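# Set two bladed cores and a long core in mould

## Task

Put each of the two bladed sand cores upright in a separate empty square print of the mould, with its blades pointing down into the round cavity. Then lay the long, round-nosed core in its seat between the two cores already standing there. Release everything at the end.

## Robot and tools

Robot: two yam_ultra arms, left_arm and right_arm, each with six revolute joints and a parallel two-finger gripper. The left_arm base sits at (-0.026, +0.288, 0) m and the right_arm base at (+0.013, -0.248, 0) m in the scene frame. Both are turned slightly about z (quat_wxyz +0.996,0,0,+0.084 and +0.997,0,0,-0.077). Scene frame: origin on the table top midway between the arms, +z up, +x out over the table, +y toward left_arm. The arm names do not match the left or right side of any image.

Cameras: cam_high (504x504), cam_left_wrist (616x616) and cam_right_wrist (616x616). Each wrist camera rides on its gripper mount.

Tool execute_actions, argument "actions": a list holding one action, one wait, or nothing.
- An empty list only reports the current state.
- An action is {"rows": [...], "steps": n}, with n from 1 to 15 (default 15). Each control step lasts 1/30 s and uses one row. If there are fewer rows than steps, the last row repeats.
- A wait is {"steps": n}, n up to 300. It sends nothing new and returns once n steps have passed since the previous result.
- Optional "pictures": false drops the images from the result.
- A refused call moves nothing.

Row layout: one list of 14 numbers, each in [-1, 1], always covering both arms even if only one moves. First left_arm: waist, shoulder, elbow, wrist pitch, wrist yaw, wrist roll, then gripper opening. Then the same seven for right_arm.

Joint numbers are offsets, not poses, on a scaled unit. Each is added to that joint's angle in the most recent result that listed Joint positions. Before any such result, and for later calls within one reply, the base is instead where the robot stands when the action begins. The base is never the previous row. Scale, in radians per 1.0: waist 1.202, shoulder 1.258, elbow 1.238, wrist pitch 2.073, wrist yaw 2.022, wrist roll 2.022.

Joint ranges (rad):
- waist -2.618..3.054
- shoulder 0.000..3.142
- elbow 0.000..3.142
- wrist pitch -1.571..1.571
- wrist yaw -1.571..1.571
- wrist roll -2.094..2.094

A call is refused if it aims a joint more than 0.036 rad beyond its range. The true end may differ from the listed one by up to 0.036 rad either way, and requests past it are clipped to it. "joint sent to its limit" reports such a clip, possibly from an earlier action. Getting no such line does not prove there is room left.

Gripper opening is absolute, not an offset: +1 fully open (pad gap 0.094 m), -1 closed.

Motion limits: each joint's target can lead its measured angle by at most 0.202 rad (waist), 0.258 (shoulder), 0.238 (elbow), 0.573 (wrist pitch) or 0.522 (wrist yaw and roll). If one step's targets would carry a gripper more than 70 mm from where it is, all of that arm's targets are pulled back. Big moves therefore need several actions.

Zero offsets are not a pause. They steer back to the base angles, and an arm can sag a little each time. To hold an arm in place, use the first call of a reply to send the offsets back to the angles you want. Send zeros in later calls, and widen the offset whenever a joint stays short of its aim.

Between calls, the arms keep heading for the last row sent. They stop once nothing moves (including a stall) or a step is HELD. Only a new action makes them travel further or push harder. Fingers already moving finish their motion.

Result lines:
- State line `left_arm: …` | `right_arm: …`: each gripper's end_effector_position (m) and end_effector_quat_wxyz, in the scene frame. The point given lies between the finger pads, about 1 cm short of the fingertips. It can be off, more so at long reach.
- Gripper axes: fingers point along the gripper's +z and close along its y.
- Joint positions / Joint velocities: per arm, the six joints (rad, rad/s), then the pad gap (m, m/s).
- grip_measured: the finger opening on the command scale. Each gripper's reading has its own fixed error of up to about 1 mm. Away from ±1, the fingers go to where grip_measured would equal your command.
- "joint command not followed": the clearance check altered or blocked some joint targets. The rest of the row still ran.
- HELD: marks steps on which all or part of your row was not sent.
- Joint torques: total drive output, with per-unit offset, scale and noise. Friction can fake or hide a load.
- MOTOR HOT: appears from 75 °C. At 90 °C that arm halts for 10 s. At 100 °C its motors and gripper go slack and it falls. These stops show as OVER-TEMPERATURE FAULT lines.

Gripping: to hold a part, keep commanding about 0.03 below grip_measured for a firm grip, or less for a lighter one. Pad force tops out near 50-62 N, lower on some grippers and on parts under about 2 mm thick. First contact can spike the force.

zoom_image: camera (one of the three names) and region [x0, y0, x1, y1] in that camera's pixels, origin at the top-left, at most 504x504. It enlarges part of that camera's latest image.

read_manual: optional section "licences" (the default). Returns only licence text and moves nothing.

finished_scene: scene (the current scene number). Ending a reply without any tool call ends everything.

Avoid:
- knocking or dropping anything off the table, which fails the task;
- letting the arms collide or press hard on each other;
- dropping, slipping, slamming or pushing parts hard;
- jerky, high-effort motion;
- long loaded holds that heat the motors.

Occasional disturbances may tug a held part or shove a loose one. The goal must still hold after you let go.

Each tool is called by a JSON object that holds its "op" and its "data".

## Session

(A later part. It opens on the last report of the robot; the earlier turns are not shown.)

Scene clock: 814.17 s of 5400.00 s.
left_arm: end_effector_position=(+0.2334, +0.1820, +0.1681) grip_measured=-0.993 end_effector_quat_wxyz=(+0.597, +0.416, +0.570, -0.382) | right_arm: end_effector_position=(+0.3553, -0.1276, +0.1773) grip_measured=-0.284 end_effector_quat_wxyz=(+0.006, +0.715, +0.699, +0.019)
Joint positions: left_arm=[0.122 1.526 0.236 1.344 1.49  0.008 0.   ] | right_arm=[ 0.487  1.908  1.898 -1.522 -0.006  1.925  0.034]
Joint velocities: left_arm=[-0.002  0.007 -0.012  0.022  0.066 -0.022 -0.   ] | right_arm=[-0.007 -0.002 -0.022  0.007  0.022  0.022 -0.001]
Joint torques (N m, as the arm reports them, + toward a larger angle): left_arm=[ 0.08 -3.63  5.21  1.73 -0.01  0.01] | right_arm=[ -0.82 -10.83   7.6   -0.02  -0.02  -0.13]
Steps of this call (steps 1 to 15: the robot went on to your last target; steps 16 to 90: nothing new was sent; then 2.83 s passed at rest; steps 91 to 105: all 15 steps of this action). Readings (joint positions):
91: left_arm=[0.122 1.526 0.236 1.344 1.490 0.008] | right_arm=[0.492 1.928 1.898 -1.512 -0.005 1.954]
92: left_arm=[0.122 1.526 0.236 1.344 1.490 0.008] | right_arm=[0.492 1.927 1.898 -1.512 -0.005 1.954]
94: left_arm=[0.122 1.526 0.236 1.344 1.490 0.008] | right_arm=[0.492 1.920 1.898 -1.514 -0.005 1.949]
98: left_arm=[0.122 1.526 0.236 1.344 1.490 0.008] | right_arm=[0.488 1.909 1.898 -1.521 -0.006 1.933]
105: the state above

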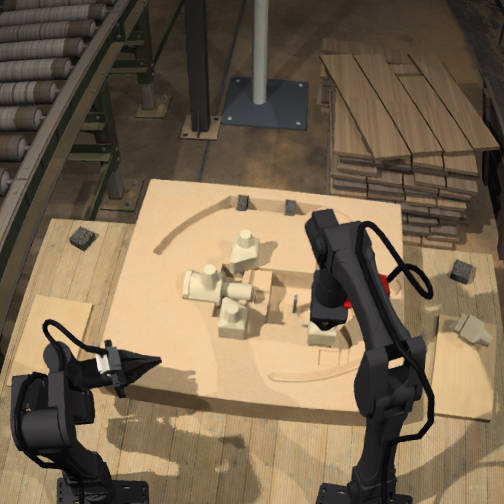

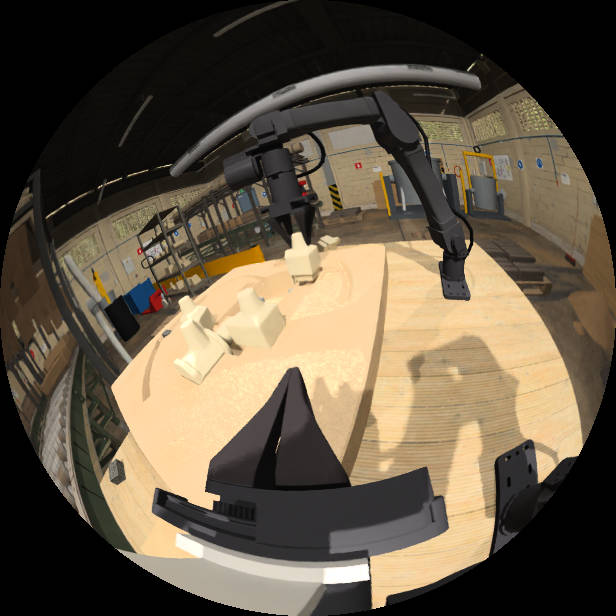

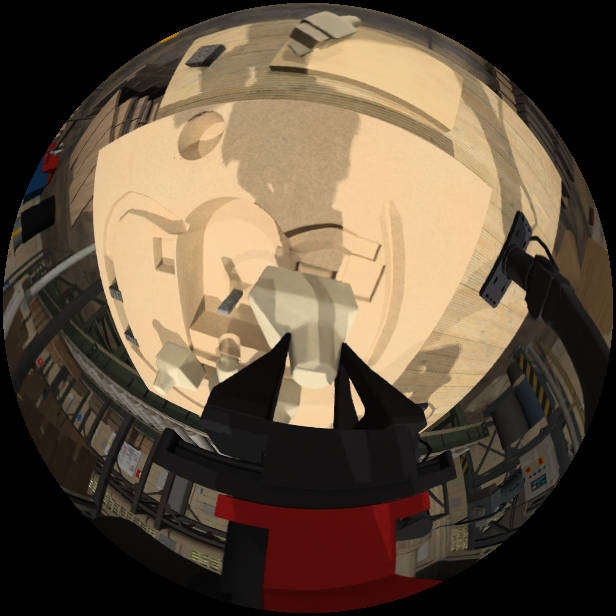

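{"op": "execute_actions", "data": {"actions": [{"rows":[[0,0,0.01,0,0,0,-1,0,-0.01,0.01,0,0,0,-0.42],[0,0,0.01,0,0,0,-1,0,0,0.01,0,0,0,-0.42],[0,0,0.01,0,0,0,-1,0,0.005,0.01,0,0,0,-0.42],[0,0,0.01,0,0,0,-1,0,0.01,0.01,0,0,0,-0.42],[0,0,0.01,0,0,0,-1,0,0.015,0.01,0,0,0,-0.42],[0,0,0.01,0,0,0,-1,0,0.02,0.01,0,0,0,-0.42],[0,0,0.01,0,0,0,-1,0,0.025,0.01,0,0,0,-0.42]]}]}}

{"op": "zoom_image", "data": {"camera": "cam_left_wrist", "region": [260,230,340,300]}}

{"op": "zoom_image", "data": {"camera": "cam_high", "region": [290,310,350,370]}}

Scene clock: 822.73 s of 5400.00 s.
left_arm: end_effector_position=(+0.2334, +0.1820, +0.1681) grip_measured=-0.993 end_effector_quat_wxyz=(+0.597, +0.416, +0.570, -0.382) | right_arm: end_effector_position=(+0.3599, -0.1262, +0.1673) grip_measured=-0.284 end_effector_quat_wxyz=(+0.003, +0.714, +0.700, +0.012)
Joint positions: left_arm=[0.122 1.526 0.236 1.344 1.49  0.008 0.   ] | right_arm=[ 0.487  1.937  1.899 -1.509 -0.005  1.923  0.034]
Joint velocities: left_arm=[-0.002 -0.007  0.002  0.037  0.022 -0.081 -0.   ] | right_arm=[ 0.007  0.012 -0.007 -0.007 -0.066 -0.007  0.001]
Joint torques (N m, as the arm reports them, + toward a larger angle): left_arm=[ 0.03 -3.62  5.2   1.75 -0.01  0.01] | right_arm=[-0.03 -8.07  6.79  0.23 -0.03  0.01]
Steps of this call (steps 1 to 15: the robot went on to your last target; steps 16 to 90: nothing new was sent; then 5.07 s passed at rest; steps 91 to 105: all 15 steps of this action). Readings (joint positions):
91: left_arm=[0.122 1.526 0.236 1.344 1.490 0.008] | right_arm=[0.487 1.908 1.898 -1.521 -0.006 1.923]
92: left_arm=[0.122 1.526 0.236 1.344 1.490 0.008] | right_arm=[0.487 1.908 1.898 -1.520 -0.006 1.923]
94: left_arm=[0.122 1.526 0.236 1.344 1.490 0.008] | right_arm=[0.487 1.909 1.898 -1.520 -0.006 1.923]
98: left_arm=[0.122 1.526 0.236 1.344 1.490 0.008] | right_arm=[0.487 1.925 1.898 -1.517 -0.006 1.923]
105: the state above

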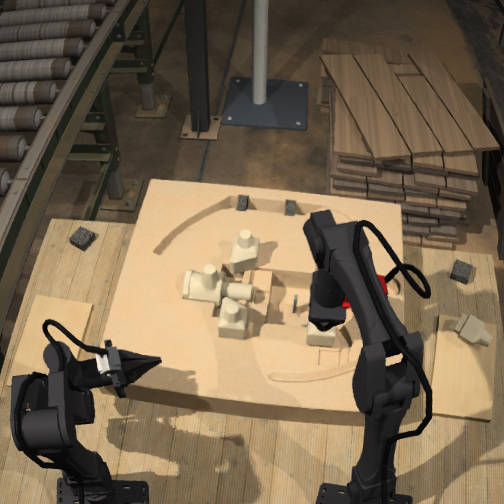

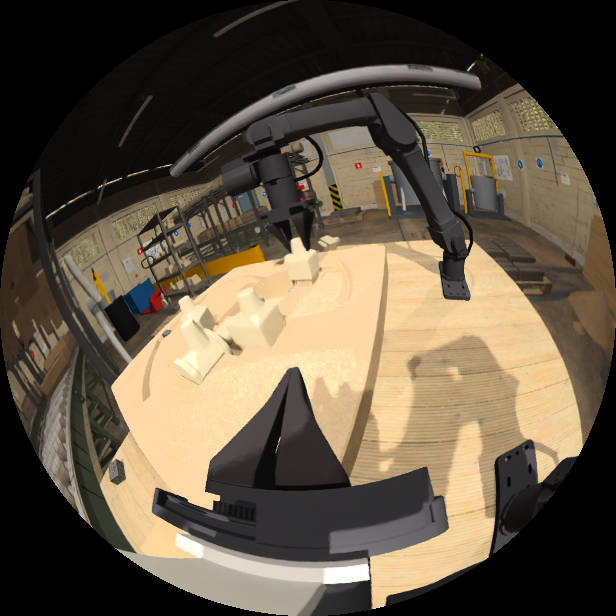

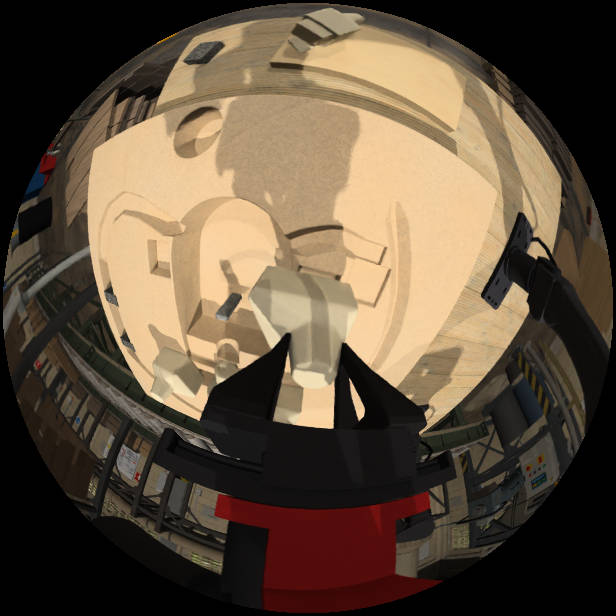

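Region (260, 230, 340, 300) of cam_left_wrist's 616x616 image, scaled by 6.300, with more detail than that image has; it fills the top 441 rows of this view, and the rest is white.

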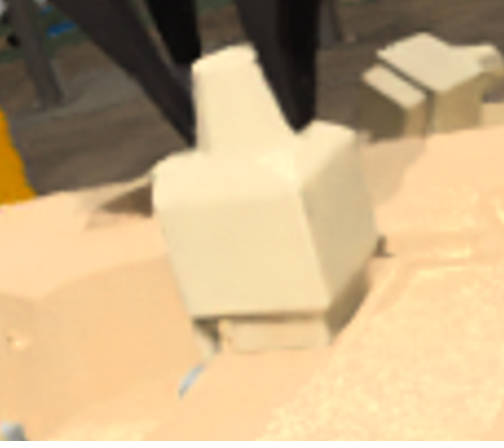

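Region (290, 310, 350, 370) of cam_high's 504x504 image, scaled by 8.400, with more detail than that image has.

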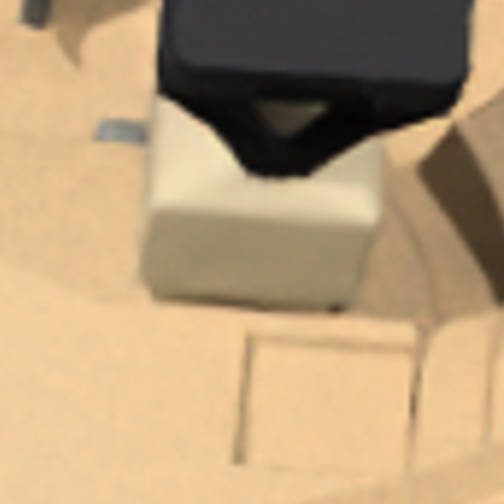

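{"op": "execute_actions", "data": {"actions": [{"rows":[[0,0,0.01,0,0,0,-1,0,-0.04,0.02,0,0,0,-0.42],[0,0,0.01,0,0,0,-1,0,-0.055,0.02,0,0,0,-0.42],[0,0,0.01,0,0,0,-1,0,-0.07,0.02,0,0,0,-0.42],[0,0,0.01,0,0,0,-1,0,-0.085,0.02,0,0,0,-0.42],[0,0,0.01,0,0,0,-1,0,-0.1,0.02,0,0,0,-0.42],[0,0,0.01,0,0,0,-1,0,-0.115,0.02,0,0,0,-0.42],[0,0,0.01,0,0,0,-1,0,-0.13,0.02,0,0,0,-0.42],[0,0,0.01,0,0,0,-1,0,-0.145,0.02,0,0,0,-0.42],[0,0,0.01,0,0,0,-1,0,-0.16,0.02,0,0,0,-0.42],[0,0,0.01,0,0,0,-1,0,-0.17,0.02,-0.01,0,0,-0.42]]}], "pictures": false}}

{"op": "execute_actions", "data": {"actions": [{"rows":[[0,0,0.01,0,0,0,-1,0,-0.04,-0.02,-0.01,0,-0.05,-0.42],[0,0,0.01,0,0,0,-1,-0.01,-0.06,-0.04,-0.01,0,-0.11,-0.42],[0,0,0.01,0,0,0,-1,-0.02,-0.085,-0.065,-0.01,0,-0.17,-0.42],[0,0,0.01,0,0,0,-1,-0.03,-0.11,-0.09,-0.01,0,-0.23,-0.42],[0,0,0.01,0,0,0,-1,-0.04,-0.135,-0.115,-0.01,0,-0.29,-0.42],[0,0,0.01,0,0,0,-1,-0.05,-0.16,-0.14,-0.01,0,-0.35,-0.42],[0,0,0.01,0,0,0,-1,-0.06,-0.185,-0.165,-0.01,0,-0.41,-0.42],[0,0,0.01,0,0,0,-1,-0.07,-0.21,-0.19,-0.01,0,-0.47,-0.42],[0,0,0.01,0,0,0,-1,-0.08,-0.235,-0.215,-0.01,0,-0.53,-0.42],[0,0,0.01,0,0,0,-1,-0.09,-0.26,-0.24,-0.01,0,-0.59,-0.42],[0,0,0.01,0,0,0,-1,-0.09,-0.285,-0.265,-0.01,0,-0.65,-0.42],[0,0,0.01,0,0,0,-1,-0.09,-0.31,-0.29,-0.01,0,-0.71,-0.42],[0,0,0.01,0,0,0,-1,-0.09,-0.335,-0.315,-0.01,0,-0.77,-0.42],[0,0,0.01,0,0,0,-1,-0.09,-0.36,-0.34,-0.01,0,-0.83,-0.42],[0,0,0.01,0,0,0,-1,-0.09,-0.38,-0.365,-0.01,0,-0.9,-0.42]]}], "pictures": false}}

{"op": "execute_actions", "data": {"actions": [{"steps":15}], "pictures": false}}

{"op": "execute_actions", "data": {"actions": [{"rows":[[0,0,0.01,0,0,0,-1,0,0,0.01,0,0,-0.1,-0.42],[0,0,0.01,0,0,0,-1,0,0,0.01,0,0,-0.2,-0.42],[0,0,0.01,0,0,0,-1,0,0,0.01,0,0,-0.3,-0.42],[0,0,0.01,0,0,0,-1,0,0,0.01,0,0,-0.4,-0.42],[0,0,0.01,0,0,0,-1,0,0,0.01,0,0,-0.5,-0.42],[0,0,0.01,0,0,0,-1,0,0,0.01,0,0,-0.6,-0.42],[0,0,0.01,0,0,0,-1,0,0,0.01,0,0,-0.72,-0.42]]}], "pictures": false}}

{"op": "execute_actions", "data": {"actions": [{"steps":15}]}}

Scene clock: 867.70 s of 5400.00 s.
left_arm: end_effector_position=(+0.2334, +0.1820, +0.1681) grip_measured=-0.993 end_effector_quat_wxyz=(+0.597, +0.416, +0.570, -0.382) | right_arm: end_effector_position=(+0.3388, -0.1334, +0.2357) grip_measured=-0.285 end_effector_quat_wxyz=(+0.042, +0.710, +0.696, +0.094)
Joint positions: left_arm=[0.122 1.526 0.236 1.344 1.49  0.008 0.   ] | right_arm=[ 0.487  1.732  1.899 -1.53  -0.005  1.923  0.034]
Joint velocities: left_arm=[ 0.002  0.007 -0.017 -0.051 -0.037 -0.051 -0.   ] | right_arm=[-0.007 -0.042  0.002 -0.125  0.081 -0.022 -0.   ]
Joint torques (N m, as the arm reports them, + toward a larger angle): left_arm=[ 0.12 -3.63  5.15  1.74 -0.02  0.01] | right_arm=[-0.06 -6.97  7.51  0.9  -0.01  0.  ]
Steps of this call (steps 1 to 15: the robot went on to your last target; steps 16 to 90: nothing new was sent; then 41.47 s passed at rest; steps 91 to 105: all 15 steps of this action). Readings (joint positions):
91: left_arm=[0.122 1.526 0.236 1.344 1.490 0.008] | right_arm=[0.487 1.935 1.899 -1.509 -0.005 1.923]
92: left_arm=[0.122 1.526 0.236 1.344 1.490 0.008] | right_arm=[0.487 1.933 1.899 -1.509 -0.005 1.923]
94: left_arm=[0.122 1.526 0.236 1.344 1.490 0.008] | right_arm=[0.487 1.920 1.899 -1.508 -0.005 1.923]
98: left_arm=[0.122 1.526 0.236 1.344 1.490 0.008] | right_arm=[0.487 1.850 1.899 -1.508 -0.005 1.923]
105: the state above

Scene clock: 868.20 s of 5400.00 s.
left_arm: end_effector_position=(+0.2334, +0.1820, +0.1681) grip_measured=-0.993 end_effector_quat_wxyz=(+0.597, +0.416, +0.570, -0.382) | right_arm: end_effector_position=(+0.2411, -0.1929, +0.2324) grip_measured=-0.284 end_effector_quat_wxyz=(+0.084, +0.238, +0.967, +0.045)
Joint positions: left_arm=[0.122 1.526 0.236 1.344 1.49  0.008 0.   ] | right_arm=[ 0.384  1.328  1.502 -1.554 -0.004  0.711  0.034]
Joint velocities: left_arm=[-0.002 -0.007 -0.042 -0.051 -0.007 -0.007 -0.001] | right_arm=[ 0.002 -0.94  -0.847 -0.037 -0.051 -2.835  0.   ]
Joint torques (N m, as the arm reports them, + toward a larger angle): left_arm=[ 0.09 -3.66  5.23  1.75  0.    0.03] | right_arm=[-0.43 -4.07  5.64  0.78  0.01 -0.06]
Steps of this call (steps 1 to 15: all 15 steps of this action). Readings (joint positions):
1: left_arm=[0.122 1.526 0.236 1.344 1.490 0.008] | right_arm=[0.487 1.729 1.895 -1.533 -0.005 1.909]
2: left_arm=[0.122 1.526 0.236 1.344 1.490 0.008] | right_arm=[0.487 1.723 1.882 -1.532 -0.005 1.875]
4: left_arm=[0.122 1.526 0.236 1.344 1.490 0.008] | right_arm=[0.481 1.693 1.833 -1.529 -0.008 1.757]
8: left_arm=[0.122 1.526 0.236 1.344 1.490 0.008] | right_arm=[0.435 1.579 1.704 -1.537 -0.012 1.402]
15: the state above

Scene clock: 868.70 s of 5400.00 s.
left_arm: end_effector_position=(+0.2334, +0.1820, +0.1681) grip_measured=-0.993 end_effector_quat_wxyz=(+0.597, +0.416, +0.570, -0.382) | right_arm: end_effector_position=(+0.2222, -0.1972, +0.2280) grip_measured=-0.284 end_effector_quat_wxyz=(+0.084, -0.048, +0.995, +0.018)
Joint positions: left_arm=[0.122 1.526 0.236 1.344 1.49  0.008 0.   ] | right_arm=[ 0.384  1.27   1.446 -1.574 -0.005  0.133  0.034]
Joint velocities: left_arm=[-0.002  0.012 -0.007 -0.022  0.007  0.037  0.001] | right_arm=[ 0.002 -0.007 -0.017  0.066  0.007 -0.168 -0.001]
Joint torques (N m, as the arm reports them, + toward a larger angle): left_arm=[ 0.01 -3.66  5.2   1.73 -0.01  0.  ] | right_arm=[-0.51 -3.44  5.89  0.88 -0.03 -0.09]
Steps of this call (steps 1 to 15: the robot went on to your last target). Readings (joint positions):
1: left_arm=[0.122 1.526 0.236 1.344 1.490 0.008] | right_arm=[0.384 1.301 1.477 -1.561 -0.004 0.613]
2: left_arm=[0.122 1.526 0.236 1.344 1.490 0.008] | right_arm=[0.384 1.283 1.463 -1.572 -0.004 0.516]
4: left_arm=[0.122 1.526 0.236 1.344 1.490 0.008] | right_arm=[0.384 1.270 1.449 -1.577 -0.005 0.369]
8: left_arm=[0.122 1.526 0.236 1.344 1.490 0.008] | right_arm=[0.384 1.270 1.446 -1.574 -0.005 0.216]
15: the state above

Scene clock: 869.20 s of 5400.00 s.
left_arm: end_effector_position=(+0.2334, +0.1820, +0.1681) grip_measured=-0.993 end_effector_quat_wxyz=(+0.597, +0.416, +0.570, -0.382) | right_arm: end_effector_position=(+0.2214, -0.1975, +0.2278) grip_measured=-0.284 end_effector_quat_wxyz=(-0.077, +0.624, -0.777, +0.035)
Joint positions: left_arm=[0.122 1.526 0.236 1.344 1.49  0.008 0.   ] | right_arm=[ 0.384  1.27   1.446 -1.578 -0.004 -1.123  0.034]
Joint velocities: left_arm=[ 0.002 -0.012 -0.002  0.022  0.022  0.022 -0.001] | right_arm=[ 0.012 -0.012 -0.002  0.022 -0.066 -1.326  0.001]
Joint torques (N m, as the arm reports them, + toward a larger angle): left_arm=[ 0.08 -3.67  5.23  1.74 -0.02 -0.01] | right_arm=[ 0.05 -2.43  6.59  0.67 -0.01 -0.04]
Steps of this call (steps 1 to 15: all 15 steps of this action). Readings (joint positions):
1: left_arm=[0.122 1.526 0.236 1.344 1.490 0.008] | right_arm=[0.384 1.270 1.446 -1.575 -0.004 0.102]
2: left_arm=[0.122 1.526 0.236 1.344 1.490 0.008] | right_arm=[0.384 1.270 1.446 -1.575 -0.004 0.038]
4: left_arm=[0.122 1.526 0.236 1.344 1.490 0.008] | right_arm=[0.384 1.270 1.446 -1.577 -0.004 -0.153]
8: left_arm=[0.122 1.526 0.236 1.344 1.490 0.008] | right_arm=[0.384 1.270 1.446 -1.578 -0.004 -0.549]
15: the state above

Scene clock: 869.70 s of 5400.00 s.
left_arm: end_effector_position=(+0.2334, +0.1820, +0.1681) grip_measured=-0.993 end_effector_quat_wxyz=(+0.597, +0.416, +0.570, -0.382) | right_arm: end_effector_position=(+0.2214, -0.1975, +0.2278) grip_measured=-0.284 end_effector_quat_wxyz=(-0.074, +0.693, -0.716, +0.042)
Joint positions: left_arm=[0.122 1.526 0.236 1.344 1.49  0.008 0.   ] | right_arm=[ 0.384  1.27   1.446 -1.578 -0.004 -1.308  0.034]
Joint velocities: left_arm=[-0.002  0.007  0.007 -0.007 -0.007  0.037  0.   ] | right_arm=[ 0.002 -0.007  0.002 -0.037  0.066 -0.11  -0.001]
Joint torques (N m, as the arm reports them, + toward a larger angle): left_arm=[ 0.06 -3.61  5.21  1.75 -0.01  0.  ] | right_arm=[-0.04 -2.5   6.74  0.68  0.   -0.1 ]
Steps of this call (steps 1 to 15: the robot went on to your last target). Readings (joint positions):
1: left_arm=[0.122 1.526 0.236 1.344 1.490 0.008] | right_arm=[0.384 1.270 1.446 -1.578 -0.004 -1.162]
2: left_arm=[0.122 1.526 0.236 1.344 1.490 0.008] | right_arm=[0.384 1.270 1.446 -1.578 -0.004 -1.193]
4: left_arm=[0.122 1.526 0.236 1.344 1.490 0.008] | right_arm=[0.384 1.270 1.446 -1.578 -0.004 -1.237]
8: left_arm=[0.122 1.526 0.236 1.344 1.490 0.008] | right_arm=[0.384 1.270 1.446 -1.578 -0.004 -1.284]
15: the state above

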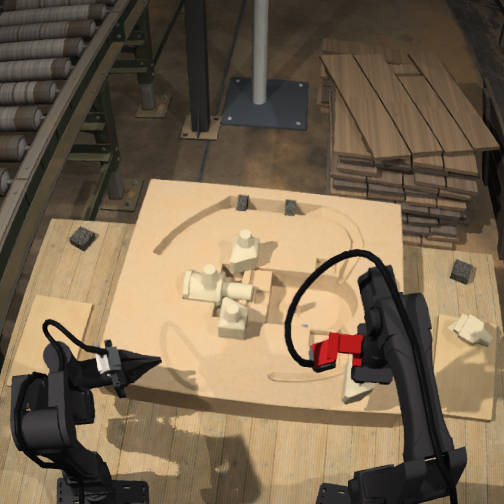

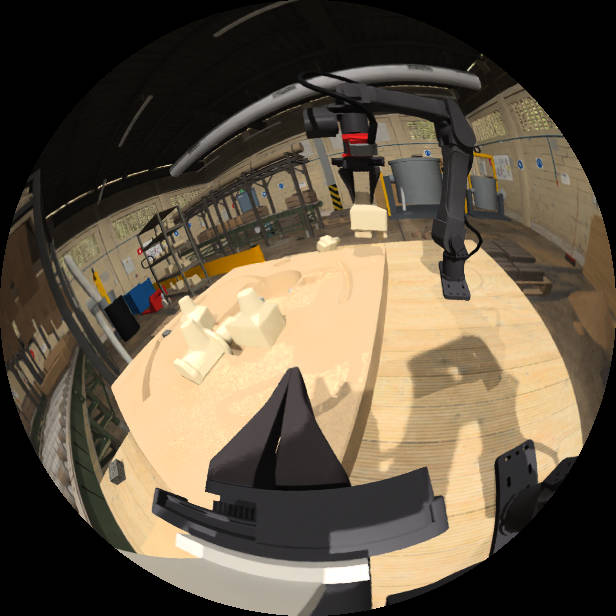

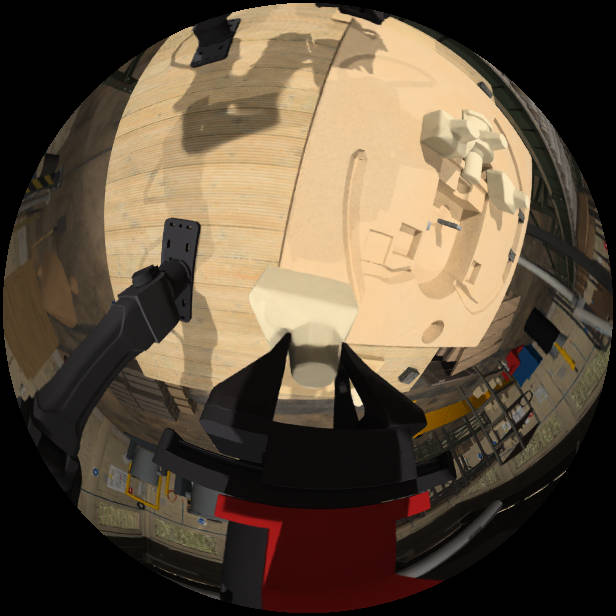

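{"op": "execute_actions", "data": {"actions": [{"rows":[[0,0,0.01,0,0,0,-1,0,0.01,-0.01,0,0,0,-0.42],[0,0,0.01,0,0,0,-1,0,0.015,-0.02,0,0,0,-0.42],[0,0,0.01,0,0,0,-1,0,0.02,-0.035,0,0,0,-0.42],[0,0,0.01,0,0,0,-1,0,0.03,-0.05,0,0,0,-0.42],[0,0,0.01,0,0,0,-1,0,0.04,-0.065,0.005,0,0,-0.42],[0,0,0.01,0,0,0,-1,0,0.05,-0.08,0.01,0,0,-0.42],[0,0,0.01,0,0,0,-1,0,0.06,-0.09,0.01,0,0,-0.42]]}]}}

{"op": "zoom_image", "data": {"camera": "cam_left_wrist", "region": [320,190,430,290]}}

Scene clock: 878.77 s of 5400.00 s.
left_arm: end_effector_position=(+0.2334, +0.1820, +0.1681) grip_measured=-0.993 end_effector_quat_wxyz=(+0.597, +0.416, +0.570, -0.382) | right_arm: end_effector_position=(+0.2127, -0.1995, +0.1793) grip_measured=-0.284 end_effector_quat_wxyz=(+0.010, +0.698, -0.716, -0.008)
Joint positions: left_arm=[0.122 1.526 0.236 1.344 1.49  0.008 0.   ] | right_arm=[ 0.384  1.359  1.323 -1.559 -0.004 -1.315  0.034]
Joint velocities: left_arm=[-0.002 -0.002  0.002 -0.037  0.037 -0.007 -0.   ] | right_arm=[-0.007  0.007 -0.017  0.022 -0.022  0.007 -0.   ]
Joint torques (N m, as the arm reports them, + toward a larger angle): left_arm=[ 0.08 -3.66  5.27  1.76 -0.01  0.01] | right_arm=[-0.02 -4.23  6.71  0.22 -0.01  0.07]
Steps of this call (steps 1 to 15: the robot went on to your last target; steps 16 to 90: nothing new was sent; then 5.57 s passed at rest; steps 91 to 105: all 15 steps of this action). Readings (joint positions):
91: left_arm=[0.122 1.526 0.236 1.344 1.490 0.008] | right_arm=[0.384 1.270 1.444 -1.578 -0.004 -1.315]
92: left_arm=[0.122 1.526 0.236 1.344 1.490 0.008] | right_arm=[0.384 1.270 1.440 -1.578 -0.004 -1.315]
94: left_arm=[0.122 1.526 0.236 1.344 1.490 0.008] | right_arm=[0.384 1.274 1.421 -1.577 -0.004 -1.315]
98: left_arm=[0.122 1.526 0.236 1.344 1.490 0.008] | right_arm=[0.384 1.317 1.354 -1.575 -0.004 -1.315]
105: the state above

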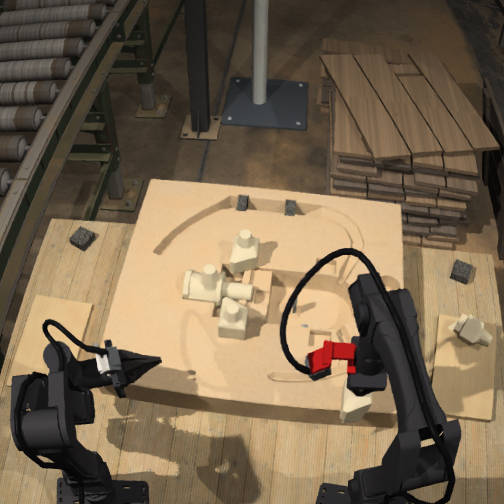

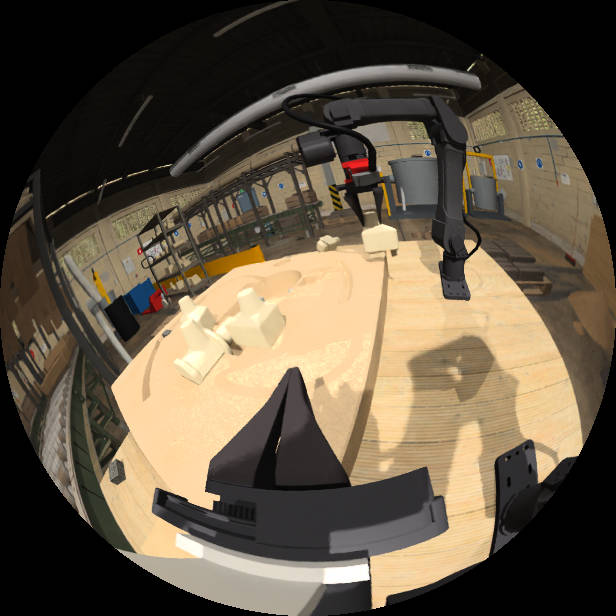

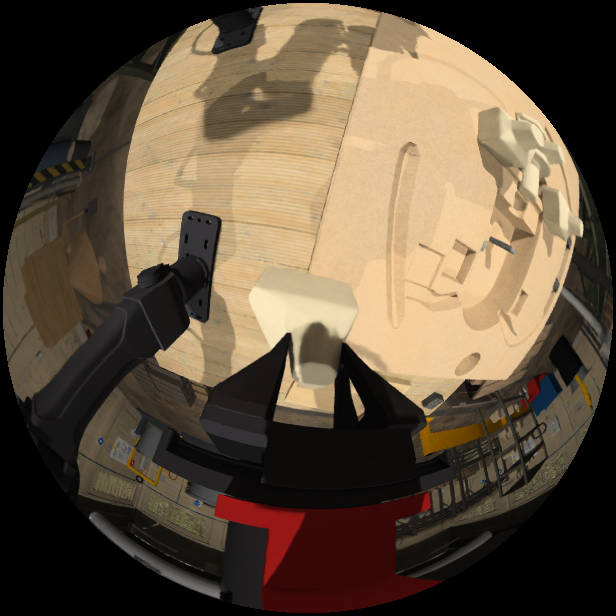

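Region (320, 190, 430, 290) of cam_left_wrist's 616x616 image, scaled by 4.582, with more detail than that image has; it fills the top 458 rows of this view, and the rest is white.

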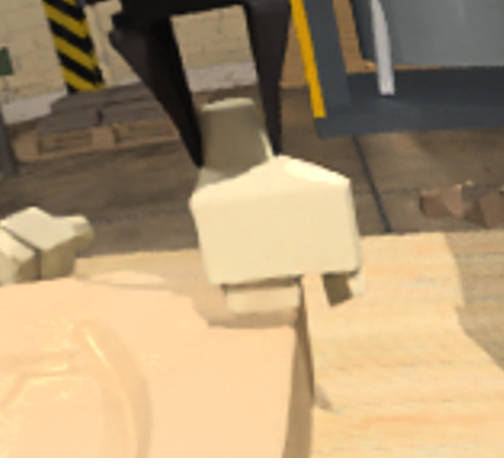

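{"op": "execute_actions", "data": {"actions": [{"rows":[[0,0,0.01,0,0,0,-1,0,0,0,0.02,0,0,-0.42],[0,0,0.01,0,0,0,-1,0,0,0,0.025,0,0,-0.42],[0,0,0.01,0,0,0,-1,0,0,0,0.03,0,0,-0.42],[0,0,0.01,0,0,0,-1,0,0,-0.005,0.035,0,0,-0.42],[0,0,0.01,0,0,0,-1,0,0,-0.01,0.04,0,0,-0.42],[0,0,0.01,0,0,0,-1,0,0,-0.018,0.045,0,0,-0.42],[0,0,0.01,0,0,0,-1,0,0,-0.025,0.047,0,0,-0.42],[0,0,0.01,0,0,0,-1,0,0,-0.032,0.047,0,0,-0.42],[0,0,0.01,0,0,0,-1,0,0,-0.04,0.047,0,0,-0.42],[0,0,0.01,0,0,0,-1,0,0,-0.047,0.047,0,0,-0.42]]}]}}

{"op": "zoom_image", "data": {"camera": "cam_left_wrist", "region": [320,190,430,290]}}

Scene clock: 888.17 s of 5400.00 s.
left_arm: end_effector_position=(+0.2334, +0.1820, +0.1681) grip_measured=-0.993 end_effector_quat_wxyz=(+0.597, +0.416, +0.570, -0.382) | right_arm: end_effector_position=(+0.2231, -0.1969, +0.1658) grip_measured=-0.284 end_effector_quat_wxyz=(-0.005, +0.698, -0.716, -0.000)
Joint positions: left_arm=[0.122 1.526 0.236 1.344 1.49  0.008 0.   ] | right_arm=[ 0.384  1.359  1.268 -1.472 -0.005 -1.315  0.034]
Joint velocities: left_arm=[-0.002 -0.007 -0.007  0.007  0.022 -0.051 -0.   ] | right_arm=[ 0.017  0.002 -0.012  0.007  0.007  0.007 -0.002]
Joint torques (N m, as the arm reports them, + toward a larger angle): left_arm=[ 0.03 -3.64  5.21  1.75 -0.01  0.  ] | right_arm=[ 0.09 -3.43  5.87  0.45 -0.01 -0.01]
Steps of this call (steps 1 to 15: the robot went on to your last target; steps 16 to 90: nothing new was sent; then 5.90 s passed at rest; steps 91 to 105: all 15 steps of this action). Readings (joint positions):
91: left_arm=[0.122 1.526 0.236 1.344 1.490 0.008] | right_arm=[0.384 1.359 1.323 -1.554 -0.004 -1.315]
92: left_arm=[0.122 1.526 0.236 1.344 1.490 0.008] | right_arm=[0.384 1.359 1.323 -1.549 -0.004 -1.315]
94: left_arm=[0.122 1.526 0.236 1.344 1.490 0.008] | right_arm=[0.384 1.359 1.323 -1.532 -0.004 -1.315]
98: left_arm=[0.122 1.526 0.236 1.344 1.490 0.008] | right_arm=[0.384 1.359 1.305 -1.491 -0.004 -1.315]
105: the state above

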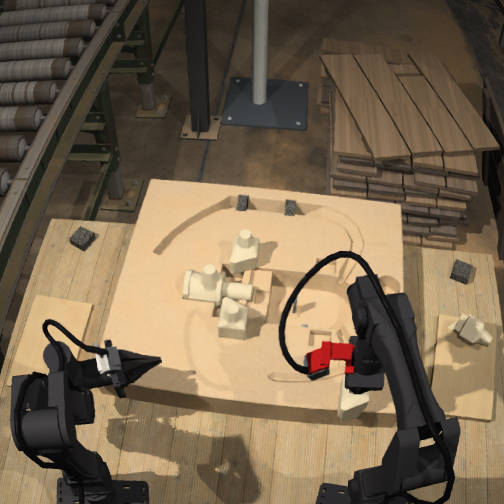

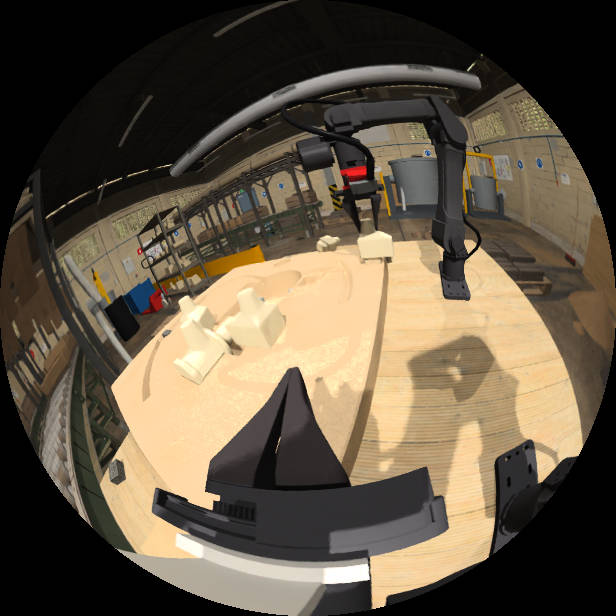

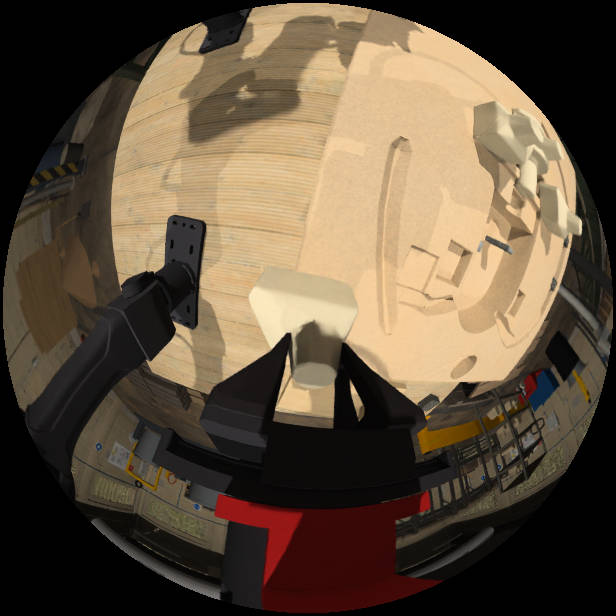

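Region (320, 190, 430, 290) of cam_left_wrist's 616x616 image, scaled by 4.582, with more detail than that image has; it fills the top 458 rows of this view, and the rest is white.

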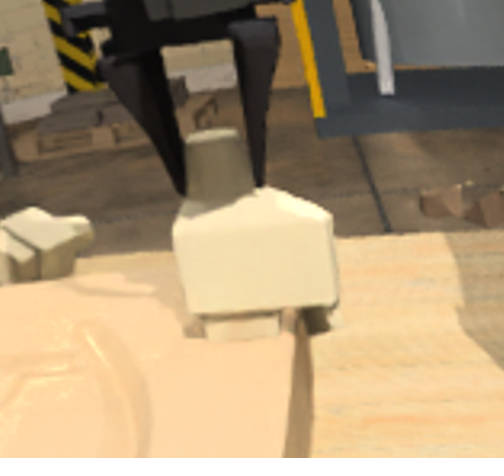

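{"op": "execute_actions", "data": {"actions": [{"rows":[[0,0,0.01,0,0,0,-1,0,0,-0.01,0,0,0,-0.42],[0,0,0.01,0,0,0,-1,0,0,-0.01,0,0,0,-0.33],[0,0,0.01,0,0,0,-1,0,0,-0.01,0,0,0,-0.28],[0,0,0.01,0,0,0,-1,0,0,0,0,0,0,-0.22],[0,0,0.01,0,0,0,-1,0,0,0,0,0,0,-0.1],[0,0,0.01,0,0,0,-1,0,0,0,0,0,0,0.1],[0,0,0.01,0,0,0,-1,0,0,0.01,0,0,0,0.3],[0,0,0.01,0,0,0,-1,0,-0.01,0.03,-0.01,0,0,0.5],[0,0,0.01,0,0,0,-1,0,-0.02,0.05,-0.02,0,0,0.7],[0,0,0.01,0,0,0,-1,0,-0.03,0.07,-0.03,0,0,1],[0,0,0.01,0,0,0,-1,0,-0.04,0.09,-0.04,0,0,1],[0,0,0.01,0,0,0,-1,0,-0.055,0.11,-0.04,0,0,1],[0,0,0.01,0,0,0,-1,0,-0.07,0.13,-0.04,0,0,1],[0,0,0.01,0,0,0,-1,0,-0.085,0.15,-0.04,0,0,1],[0,0,0.01,0,0,0,-1,0,-0.1,0.17,-0.04,0,0,1]]}], "pictures": false}}

{"op": "execute_actions", "data": {"actions": [{"steps":10}]}}

Scene clock: 903.63 s of 5400.00 s.
left_arm: end_effector_position=(+0.2334, +0.1820, +0.1681) grip_measured=-0.993 end_effector_quat_wxyz=(+0.597, +0.416, +0.570, -0.382) | right_arm: end_effector_position=(+0.2334, -0.1944, +0.2104) grip_measured=+1.000 end_effector_quat_wxyz=(-0.064, +0.696, -0.714, +0.036)
Joint positions: left_arm=[0.122 1.526 0.236 1.344 1.49  0.008 0.   ] | right_arm=[ 0.384  1.31   1.403 -1.517 -0.005 -1.315  0.094]
Joint velocities: left_arm=[-0.022  0.002  0.002  0.022  0.066  0.007 -0.001] | right_arm=[ 0.007 -0.589  0.764 -0.095 -0.066  0.051  0.   ]
Joint torques (N m, as the arm reports them, + toward a larger angle): left_arm=[-0.01 -3.66  5.25  1.75 -0.02  0.01] | right_arm=[-0.05 -5.82  7.87  0.32  0.01  0.  ]
Steps of this call (steps 1 to 15: the robot went on to your last target; steps 16 to 90: nothing new was sent; then 11.97 s passed at rest; steps 91 to 105: all 15 steps of this action). Readings (joint positions):
91: left_arm=[0.122 1.526 0.236 1.344 1.490 0.008] | right_arm=[0.384 1.359 1.268 -1.472 -0.005 -1.315]
92: left_arm=[0.122 1.526 0.236 1.344 1.490 0.008] | right_arm=[0.384 1.359 1.268 -1.472 -0.005 -1.315]
94: left_arm=[0.122 1.526 0.236 1.344 1.490 0.008] | right_arm=[0.384 1.359 1.268 -1.472 -0.006 -1.315]
98: left_arm=[0.122 1.526 0.236 1.344 1.490 0.008] | right_arm=[0.384 1.359 1.270 -1.473 -0.005 -1.315]
105: the state above

Scene clock: 903.97 s of 5400.00 s.
left_arm: end_effector_position=(+0.2334, +0.1820, +0.1681) grip_measured=-0.993 end_effector_quat_wxyz=(+0.597, +0.416, +0.570, -0.382) | right_arm: end_effector_position=(+0.2300, -0.1952, +0.2448) grip_measured=+1.000 end_effector_quat_wxyz=(-0.119, +0.691, -0.709, +0.069)
Joint positions: left_arm=[0.122 1.526 0.236 1.344 1.49  0.008 0.   ] | right_arm=[ 0.384  1.231  1.471 -1.536 -0.005 -1.315  0.094]
Joint velocities: left_arm=[ 0.027  0.002  0.027  0.066 -0.007 -0.022 -0.   ] | right_arm=[-0.017  0.002 -0.007  0.051  0.007 -0.037  0.   ]
Joint torques (N m, as the arm reports them, + toward a larger angle): left_arm=[ 0.08 -3.64  5.21  1.76  0.    0.02] | right_arm=[-0.02 -1.95  6.29  0.7  -0.01 -0.01]
Steps of this call (steps 1 to 10: the robot went on to your last target). Readings (joint positions):
1: left_arm=[0.122 1.526 0.236 1.344 1.490 0.008] | right_arm=[0.384 1.290 1.428 -1.518 -0.005 -1.315]
2: left_arm=[0.122 1.526 0.236 1.344 1.490 0.008] | right_arm=[0.384 1.270 1.447 -1.518 -0.005 -1.315]
4: left_arm=[0.122 1.526 0.236 1.344 1.490 0.008] | right_arm=[0.384 1.240 1.467 -1.522 -0.005 -1.315]
8: left_arm=[0.122 1.526 0.236 1.344 1.490 0.008] | right_arm=[0.384 1.231 1.471 -1.534 -0.005 -1.315]
10: the state above

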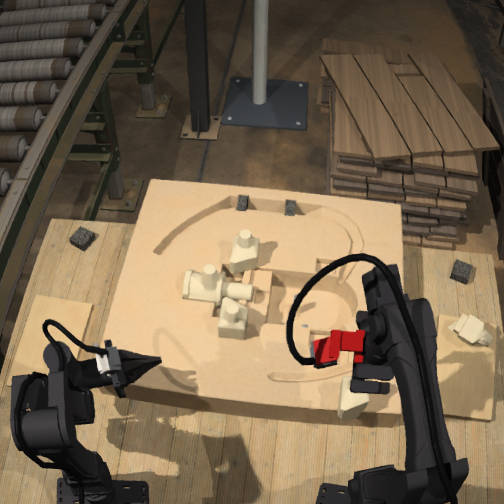

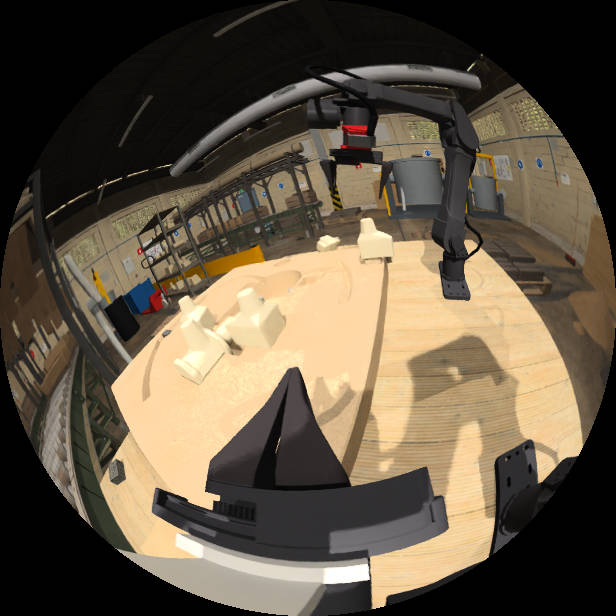

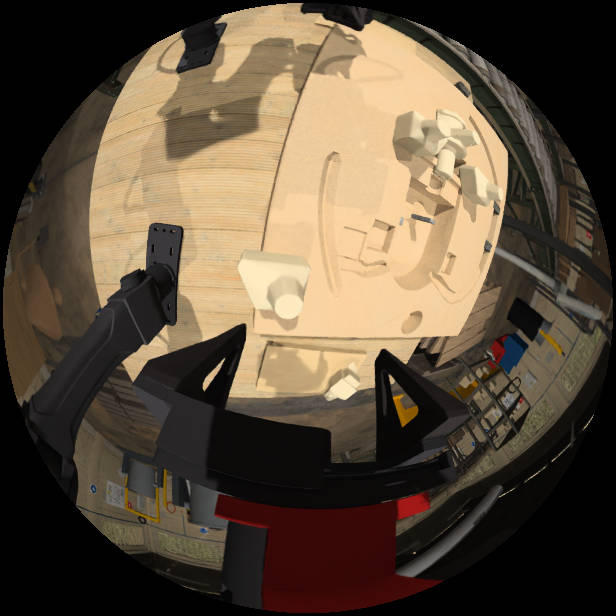

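{"op": "execute_actions", "data": {"actions": [{"rows":[[0,0,0.01,0,0,0,-1,0.02,-0.03,0,0.02,0.015,0.08,1],[0,0,0.01,0,0,0,-1,0.04,-0.06,-0.01,0.04,0.03,0.16,1],[0,0,0.01,0,0,0,-1,0.06,-0.09,-0.03,0.06,0.045,0.24,1],[0,0,0.01,0,0,0,-1,0.08,-0.12,-0.05,0.08,0.06,0.32,1],[0,0,0.01,0,0,0,-1,0.1,-0.15,-0.08,0.1,0.075,0.4,1],[0,0,0.01,0,0,0,-1,0.12,-0.18,-0.11,0.12,0.09,0.48,1],[0,0,0.01,0,0,0,-1,0.14,-0.21,-0.14,0.14,0.105,0.56,1],[0,0,0.01,0,0,0,-1,0.16,-0.24,-0.17,0.16,0.12,0.64,1],[0,0,0.01,0,0,0,-1,0.18,-0.27,-0.2,0.18,0.135,0.72,1],[0,0,0.01,0,0,0,-1,0.2,-0.3,-0.23,0.195,0.15,0.8,1],[0,0,0.01,0,0,0,-1,0.22,-0.32,-0.26,0.195,0.165,0.88,1],[0,0,0.01,0,0,0,-1,0.24,-0.34,-0.29,0.195,0.18,0.907,1],[0,0,0.01,0,0,0,-1,0.26,-0.345,-0.32,0.195,0.195,0.907,1],[0,0,0.01,0,0,0,-1,0.28,-0.345,-0.35,0.195,0.205,0.907,1],[0,0,0.01,0,0,0,-1,0.29,-0.345,-0.38,0.195,0.205,0.907,1]]}], "pictures": false}}

{"op": "execute_actions", "data": {"actions": [{"steps":20}]}}

Scene clock: 915.13 s of 5400.00 s.
left_arm: end_effector_position=(+0.2334, +0.1820, +0.1681) grip_measured=-0.993 end_effector_quat_wxyz=(+0.597, +0.416, +0.570, -0.382) | right_arm: end_effector_position=(+0.2172, -0.1889, +0.2500) grip_measured=+1.000 end_effector_quat_wxyz=(+0.360, -0.194, +0.911, -0.052)
Joint positions: left_arm=[0.122 1.526 0.236 1.344 1.49  0.008 0.   ] | right_arm=[ 0.693  0.799  1.09  -1.176  0.314  0.007  0.094]
Joint velocities: left_arm=[-0.012 -0.007  0.022 -0.022 -0.022 -0.022  0.   ] | right_arm=[ 0.569 -0.198 -1.043  0.256  0.637  2.762  0.   ]
Joint torques (N m, as the arm reports them, + toward a larger angle): left_arm=[ 0.03 -3.65  5.2   1.74  0.   -0.01] | right_arm=[0.46 1.39 4.39 1.41 0.23 0.04]
Steps of this call (steps 1 to 30: the robot went on to your last target; steps 31 to 90: nothing new was sent; then 7.67 s passed at rest; steps 91 to 105: all 15 steps of this action). Readings (joint positions):
91: left_arm=[0.122 1.526 0.236 1.344 1.490 0.008] | right_arm=[0.386 1.230 1.471 -1.535 -0.000 -1.292]
92: left_arm=[0.122 1.526 0.236 1.344 1.490 0.008] | right_arm=[0.395 1.224 1.469 -1.522 0.011 -1.241]
94: left_arm=[0.122 1.526 0.236 1.344 1.490 0.008] | right_arm=[0.433 1.184 1.445 -1.468 0.043 -1.076]
98: left_arm=[0.122 1.526 0.236 1.344 1.490 0.008] | right_arm=[0.529 1.021 1.333 -1.338 0.129 -0.683]
105: the state above

Scene clock: 915.80 s of 5400.00 s.
left_arm: end_effector_position=(+0.2334, +0.1820, +0.1681) grip_measured=-0.993 end_effector_quat_wxyz=(+0.597, +0.416, +0.570, -0.382) | right_arm: end_effector_position=(+0.2209, -0.1960, +0.2259) grip_measured=+1.000 end_effector_quat_wxyz=(+0.358, +0.032, +0.933, -0.005)
Joint positions: left_arm=[0.122 1.526 0.236 1.344 1.49  0.008 0.   ] | right_arm=[ 0.722  0.799  0.998 -1.137  0.396  0.504  0.094]
Joint velocities: left_arm=[ 0.002  0.007 -0.012 -0.007 -0.007 -0.051  0.   ] | right_arm=[-0.002 -0.007 -0.027 -0.022 -0.007  0.081  0.   ]
Joint torques (N m, as the arm reports them, + toward a larger angle): left_arm=[ 0.04 -3.66  5.27  1.74 -0.01  0.01] | right_arm=[0.95 0.35 6.55 1.43 0.35 0.11]
Steps of this call (steps 1 to 20: the robot went on to your last target). Readings (joint positions):
1: left_arm=[0.122 1.526 0.236 1.344 1.490 0.008] | right_arm=[0.708 0.797 1.058 -1.169 0.330 0.103]
2: left_arm=[0.122 1.526 0.236 1.344 1.490 0.008] | right_arm=[0.716 0.798 1.031 -1.165 0.343 0.185]
4: left_arm=[0.122 1.526 0.236 1.344 1.490 0.008] | right_arm=[0.721 0.799 1.001 -1.165 0.360 0.302]
8: left_arm=[0.122 1.526 0.236 1.344 1.490 0.008] | right_arm=[0.722 0.799 0.998 -1.151 0.383 0.425]
20: the state above

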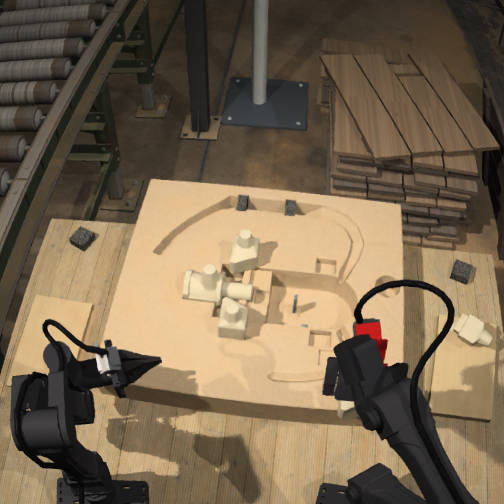

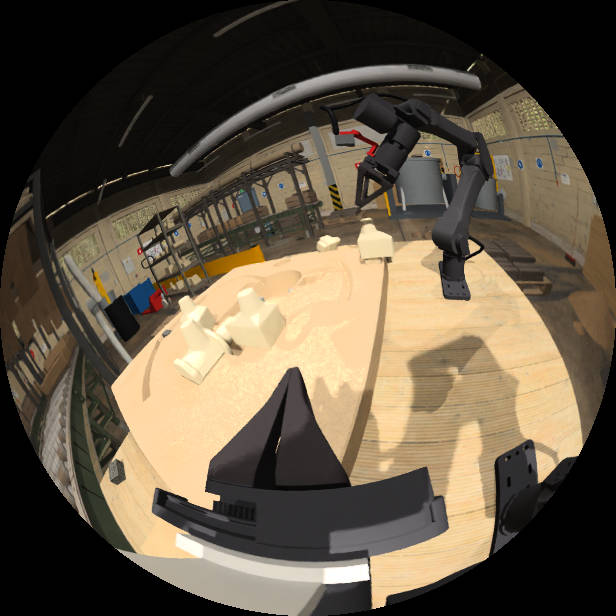

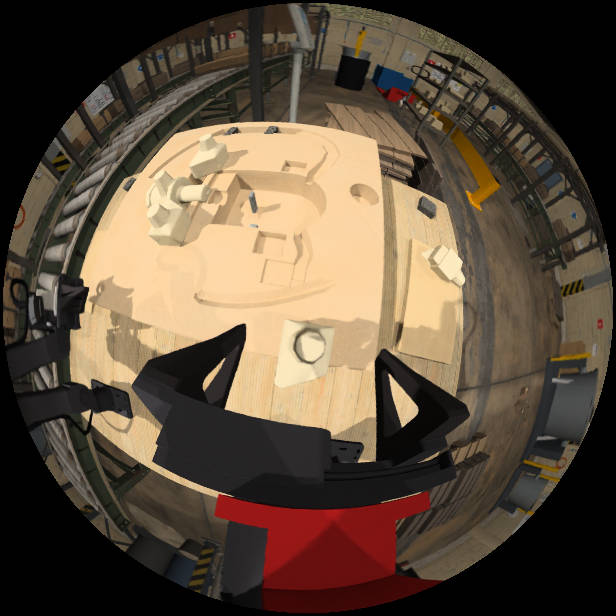

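{"op": "execute_actions", "data": {"actions": [{"rows":[[0,0,0.01,0,0,0,-1,0.02,-0.01,-0.025,0.02,0,0,1],[0,0,0.01,0,0,0,-1,0.02,-0.015,-0.05,0.03,0,0,1],[0,0,0.01,0,0,0,-1,0.02,-0.02,-0.075,0.04,0,0,1],[0,0,0.01,0,0,0,-1,0.02,-0.025,-0.1,0.05,0,0,1],[0,0,0.01,0,0,0,-1,0.02,-0.03,-0.125,0.06,0,0,1],[0,0,0.01,0,0,0,-1,0.02,-0.035,-0.15,0.07,0,0,1],[0,0,0.01,0,0,0,-1,0.02,-0.04,-0.175,0.08,0,0,1],[0,0,0.01,0,0,0,-1,0.02,-0.047,-0.2,0.09,0,0,1],[0,0,0.01,0,0,0,-1,0.02,-0.054,-0.225,0.1,0,0,1],[0,0,0.01,0,0,0,-1,0.02,-0.06,-0.25,0.11,0,0,1],[0,0,0.01,0,0,0,-1,0.02,-0.067,-0.275,0.12,0,0,1],[0,0,0.01,0,0,0,-1,0.02,-0.075,-0.3,0.13,0,0,1],[0,0,0.01,0,0,0,-1,0.02,-0.083,-0.325,0.14,0,0,1]]}], "pictures": false}}

{"op": "execute_actions", "data": {"actions": [{"steps":15}]}}

{"op": "zoom_image", "data": {"camera": "cam_left_wrist", "region": [320,190,430,290]}}

Scene clock: 929.83 s of 5400.00 s.
left_arm: end_effector_position=(+0.2334, +0.1820, +0.1681) grip_measured=-0.993 end_effector_quat_wxyz=(+0.597, +0.416, +0.570, -0.382) | right_arm: end_effector_position=(+0.2128, -0.1978, +0.1243) grip_measured=+1.000 end_effector_quat_wxyz=(+0.323, +0.019, +0.946, -0.026)
Joint positions: left_arm=[0.122 1.526 0.236 1.344 1.49  0.008 0.   ] | right_arm=[ 0.735  0.726  0.611 -0.912  0.396  0.51   0.094]
Joint velocities: left_arm=[ 0.007  0.007 -0.017  0.051  0.007  0.007  0.   ] | right_arm=[-0.002 -0.1   -0.403  0.125 -0.007  0.037  0.   ]
Joint torques (N m, as the arm reports them, + toward a larger angle): left_arm=[ 0.08 -3.56  5.23  1.74 -0.02  0.  ] | right_arm=[ 0.91 -1.31  7.42  1.63  0.23 -0.08]
Steps of this call (steps 1 to 30: the robot went on to your last target; steps 31 to 90: nothing new was sent; then 10.53 s passed at rest; steps 91 to 105: all 15 steps of this action). Readings (joint positions):
91: left_arm=[0.122 1.526 0.236 1.344 1.490 0.008] | right_arm=[0.724 0.799 0.995 -1.131 0.397 0.510]
92: left_arm=[0.122 1.526 0.236 1.344 1.490 0.008] | right_arm=[0.729 0.799 0.987 -1.119 0.397 0.510]
94: left_arm=[0.122 1.526 0.236 1.344 1.490 0.008] | right_arm=[0.734 0.796 0.947 -1.082 0.397 0.510]
98: left_arm=[0.122 1.526 0.236 1.344 1.490 0.008] | right_arm=[0.735 0.779 0.815 -1.018 0.397 0.510]
105: the state above

Scene clock: 930.33 s of 5400.00 s.
left_arm: end_effector_position=(+0.2334, +0.1820, +0.1681) grip_measured=-0.993 end_effector_quat_wxyz=(+0.597, +0.416, +0.570, -0.382) | right_arm: end_effector_position=(+0.2205, -0.1927, +0.1267) grip_measured=+1.000 end_effector_quat_wxyz=(+0.341, +0.024, +0.940, -0.013)
Joint positions: left_arm=[0.122 1.526 0.236 1.344 1.49  0.008 0.   ] | right_arm=[ 0.735  0.725  0.597 -0.853  0.395  0.51   0.094]
Joint velocities: left_arm=[ 0.012 -0.012 -0.002  0.007 -0.022  0.022 -0.   ] | right_arm=[-0.007 -0.002 -0.002  0.051 -0.022 -0.037  0.   ]
Joint torques (N m, as the arm reports them, + toward a larger angle): left_arm=[ 0.03 -3.63  5.24  1.74 -0.01  0.02] | right_arm=[ 0.99 -1.7   6.8   1.37  0.23 -0.08]
Steps of this call (steps 1 to 15: the robot went on to your last target). Readings (joint positions):
1: left_arm=[0.122 1.526 0.236 1.344 1.490 0.008] | right_arm=[0.735 0.725 0.600 -0.907 0.395 0.510]
2: left_arm=[0.122 1.526 0.236 1.344 1.490 0.008] | right_arm=[0.735 0.725 0.597 -0.902 0.395 0.510]
4: left_arm=[0.122 1.526 0.236 1.344 1.490 0.008] | right_arm=[0.735 0.725 0.597 -0.886 0.395 0.510]
8: left_arm=[0.122 1.526 0.236 1.344 1.490 0.008] | right_arm=[0.735 0.725 0.597 -0.864 0.395 0.510]
15: the state above

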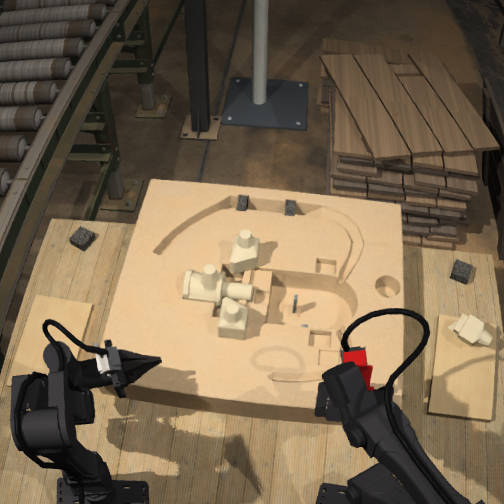

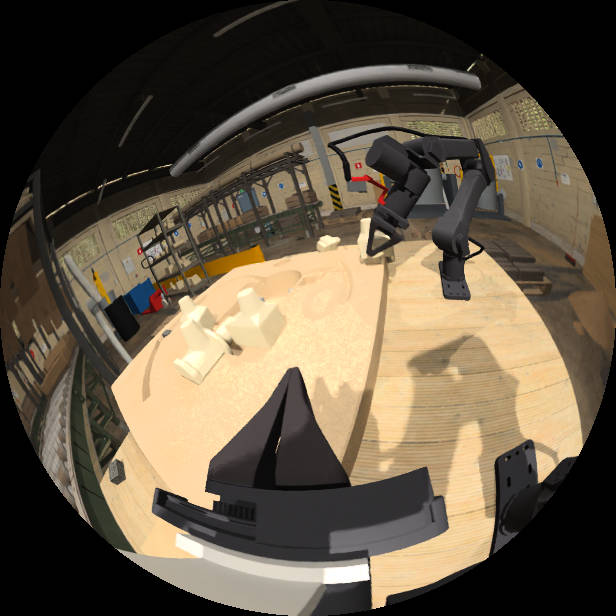

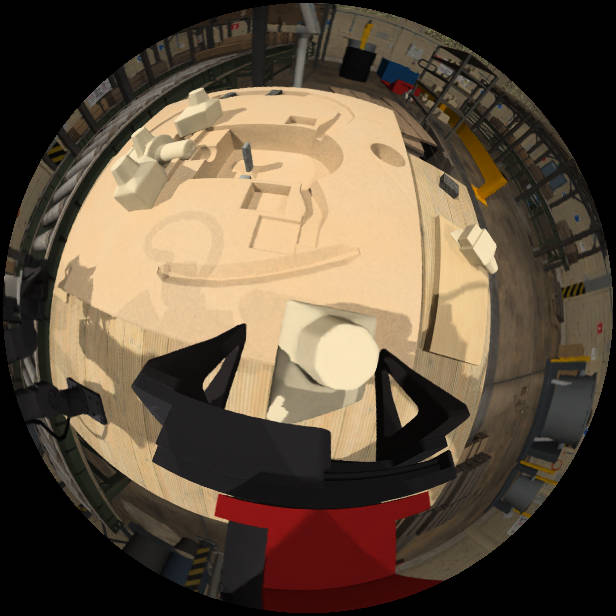

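Region (320, 190, 430, 290) of cam_left_wrist's 616x616 image, scaled by 4.582, with more detail than that image has; it fills the top 458 rows of this view, and the rest is white.

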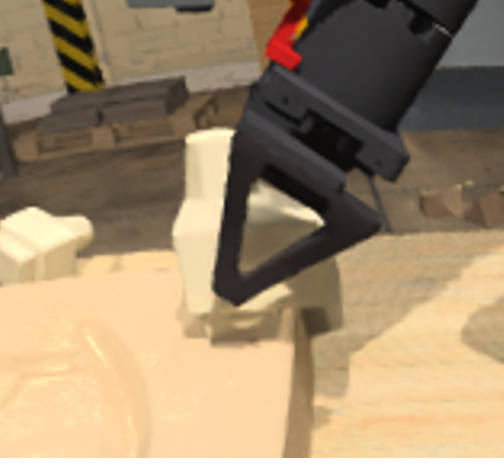

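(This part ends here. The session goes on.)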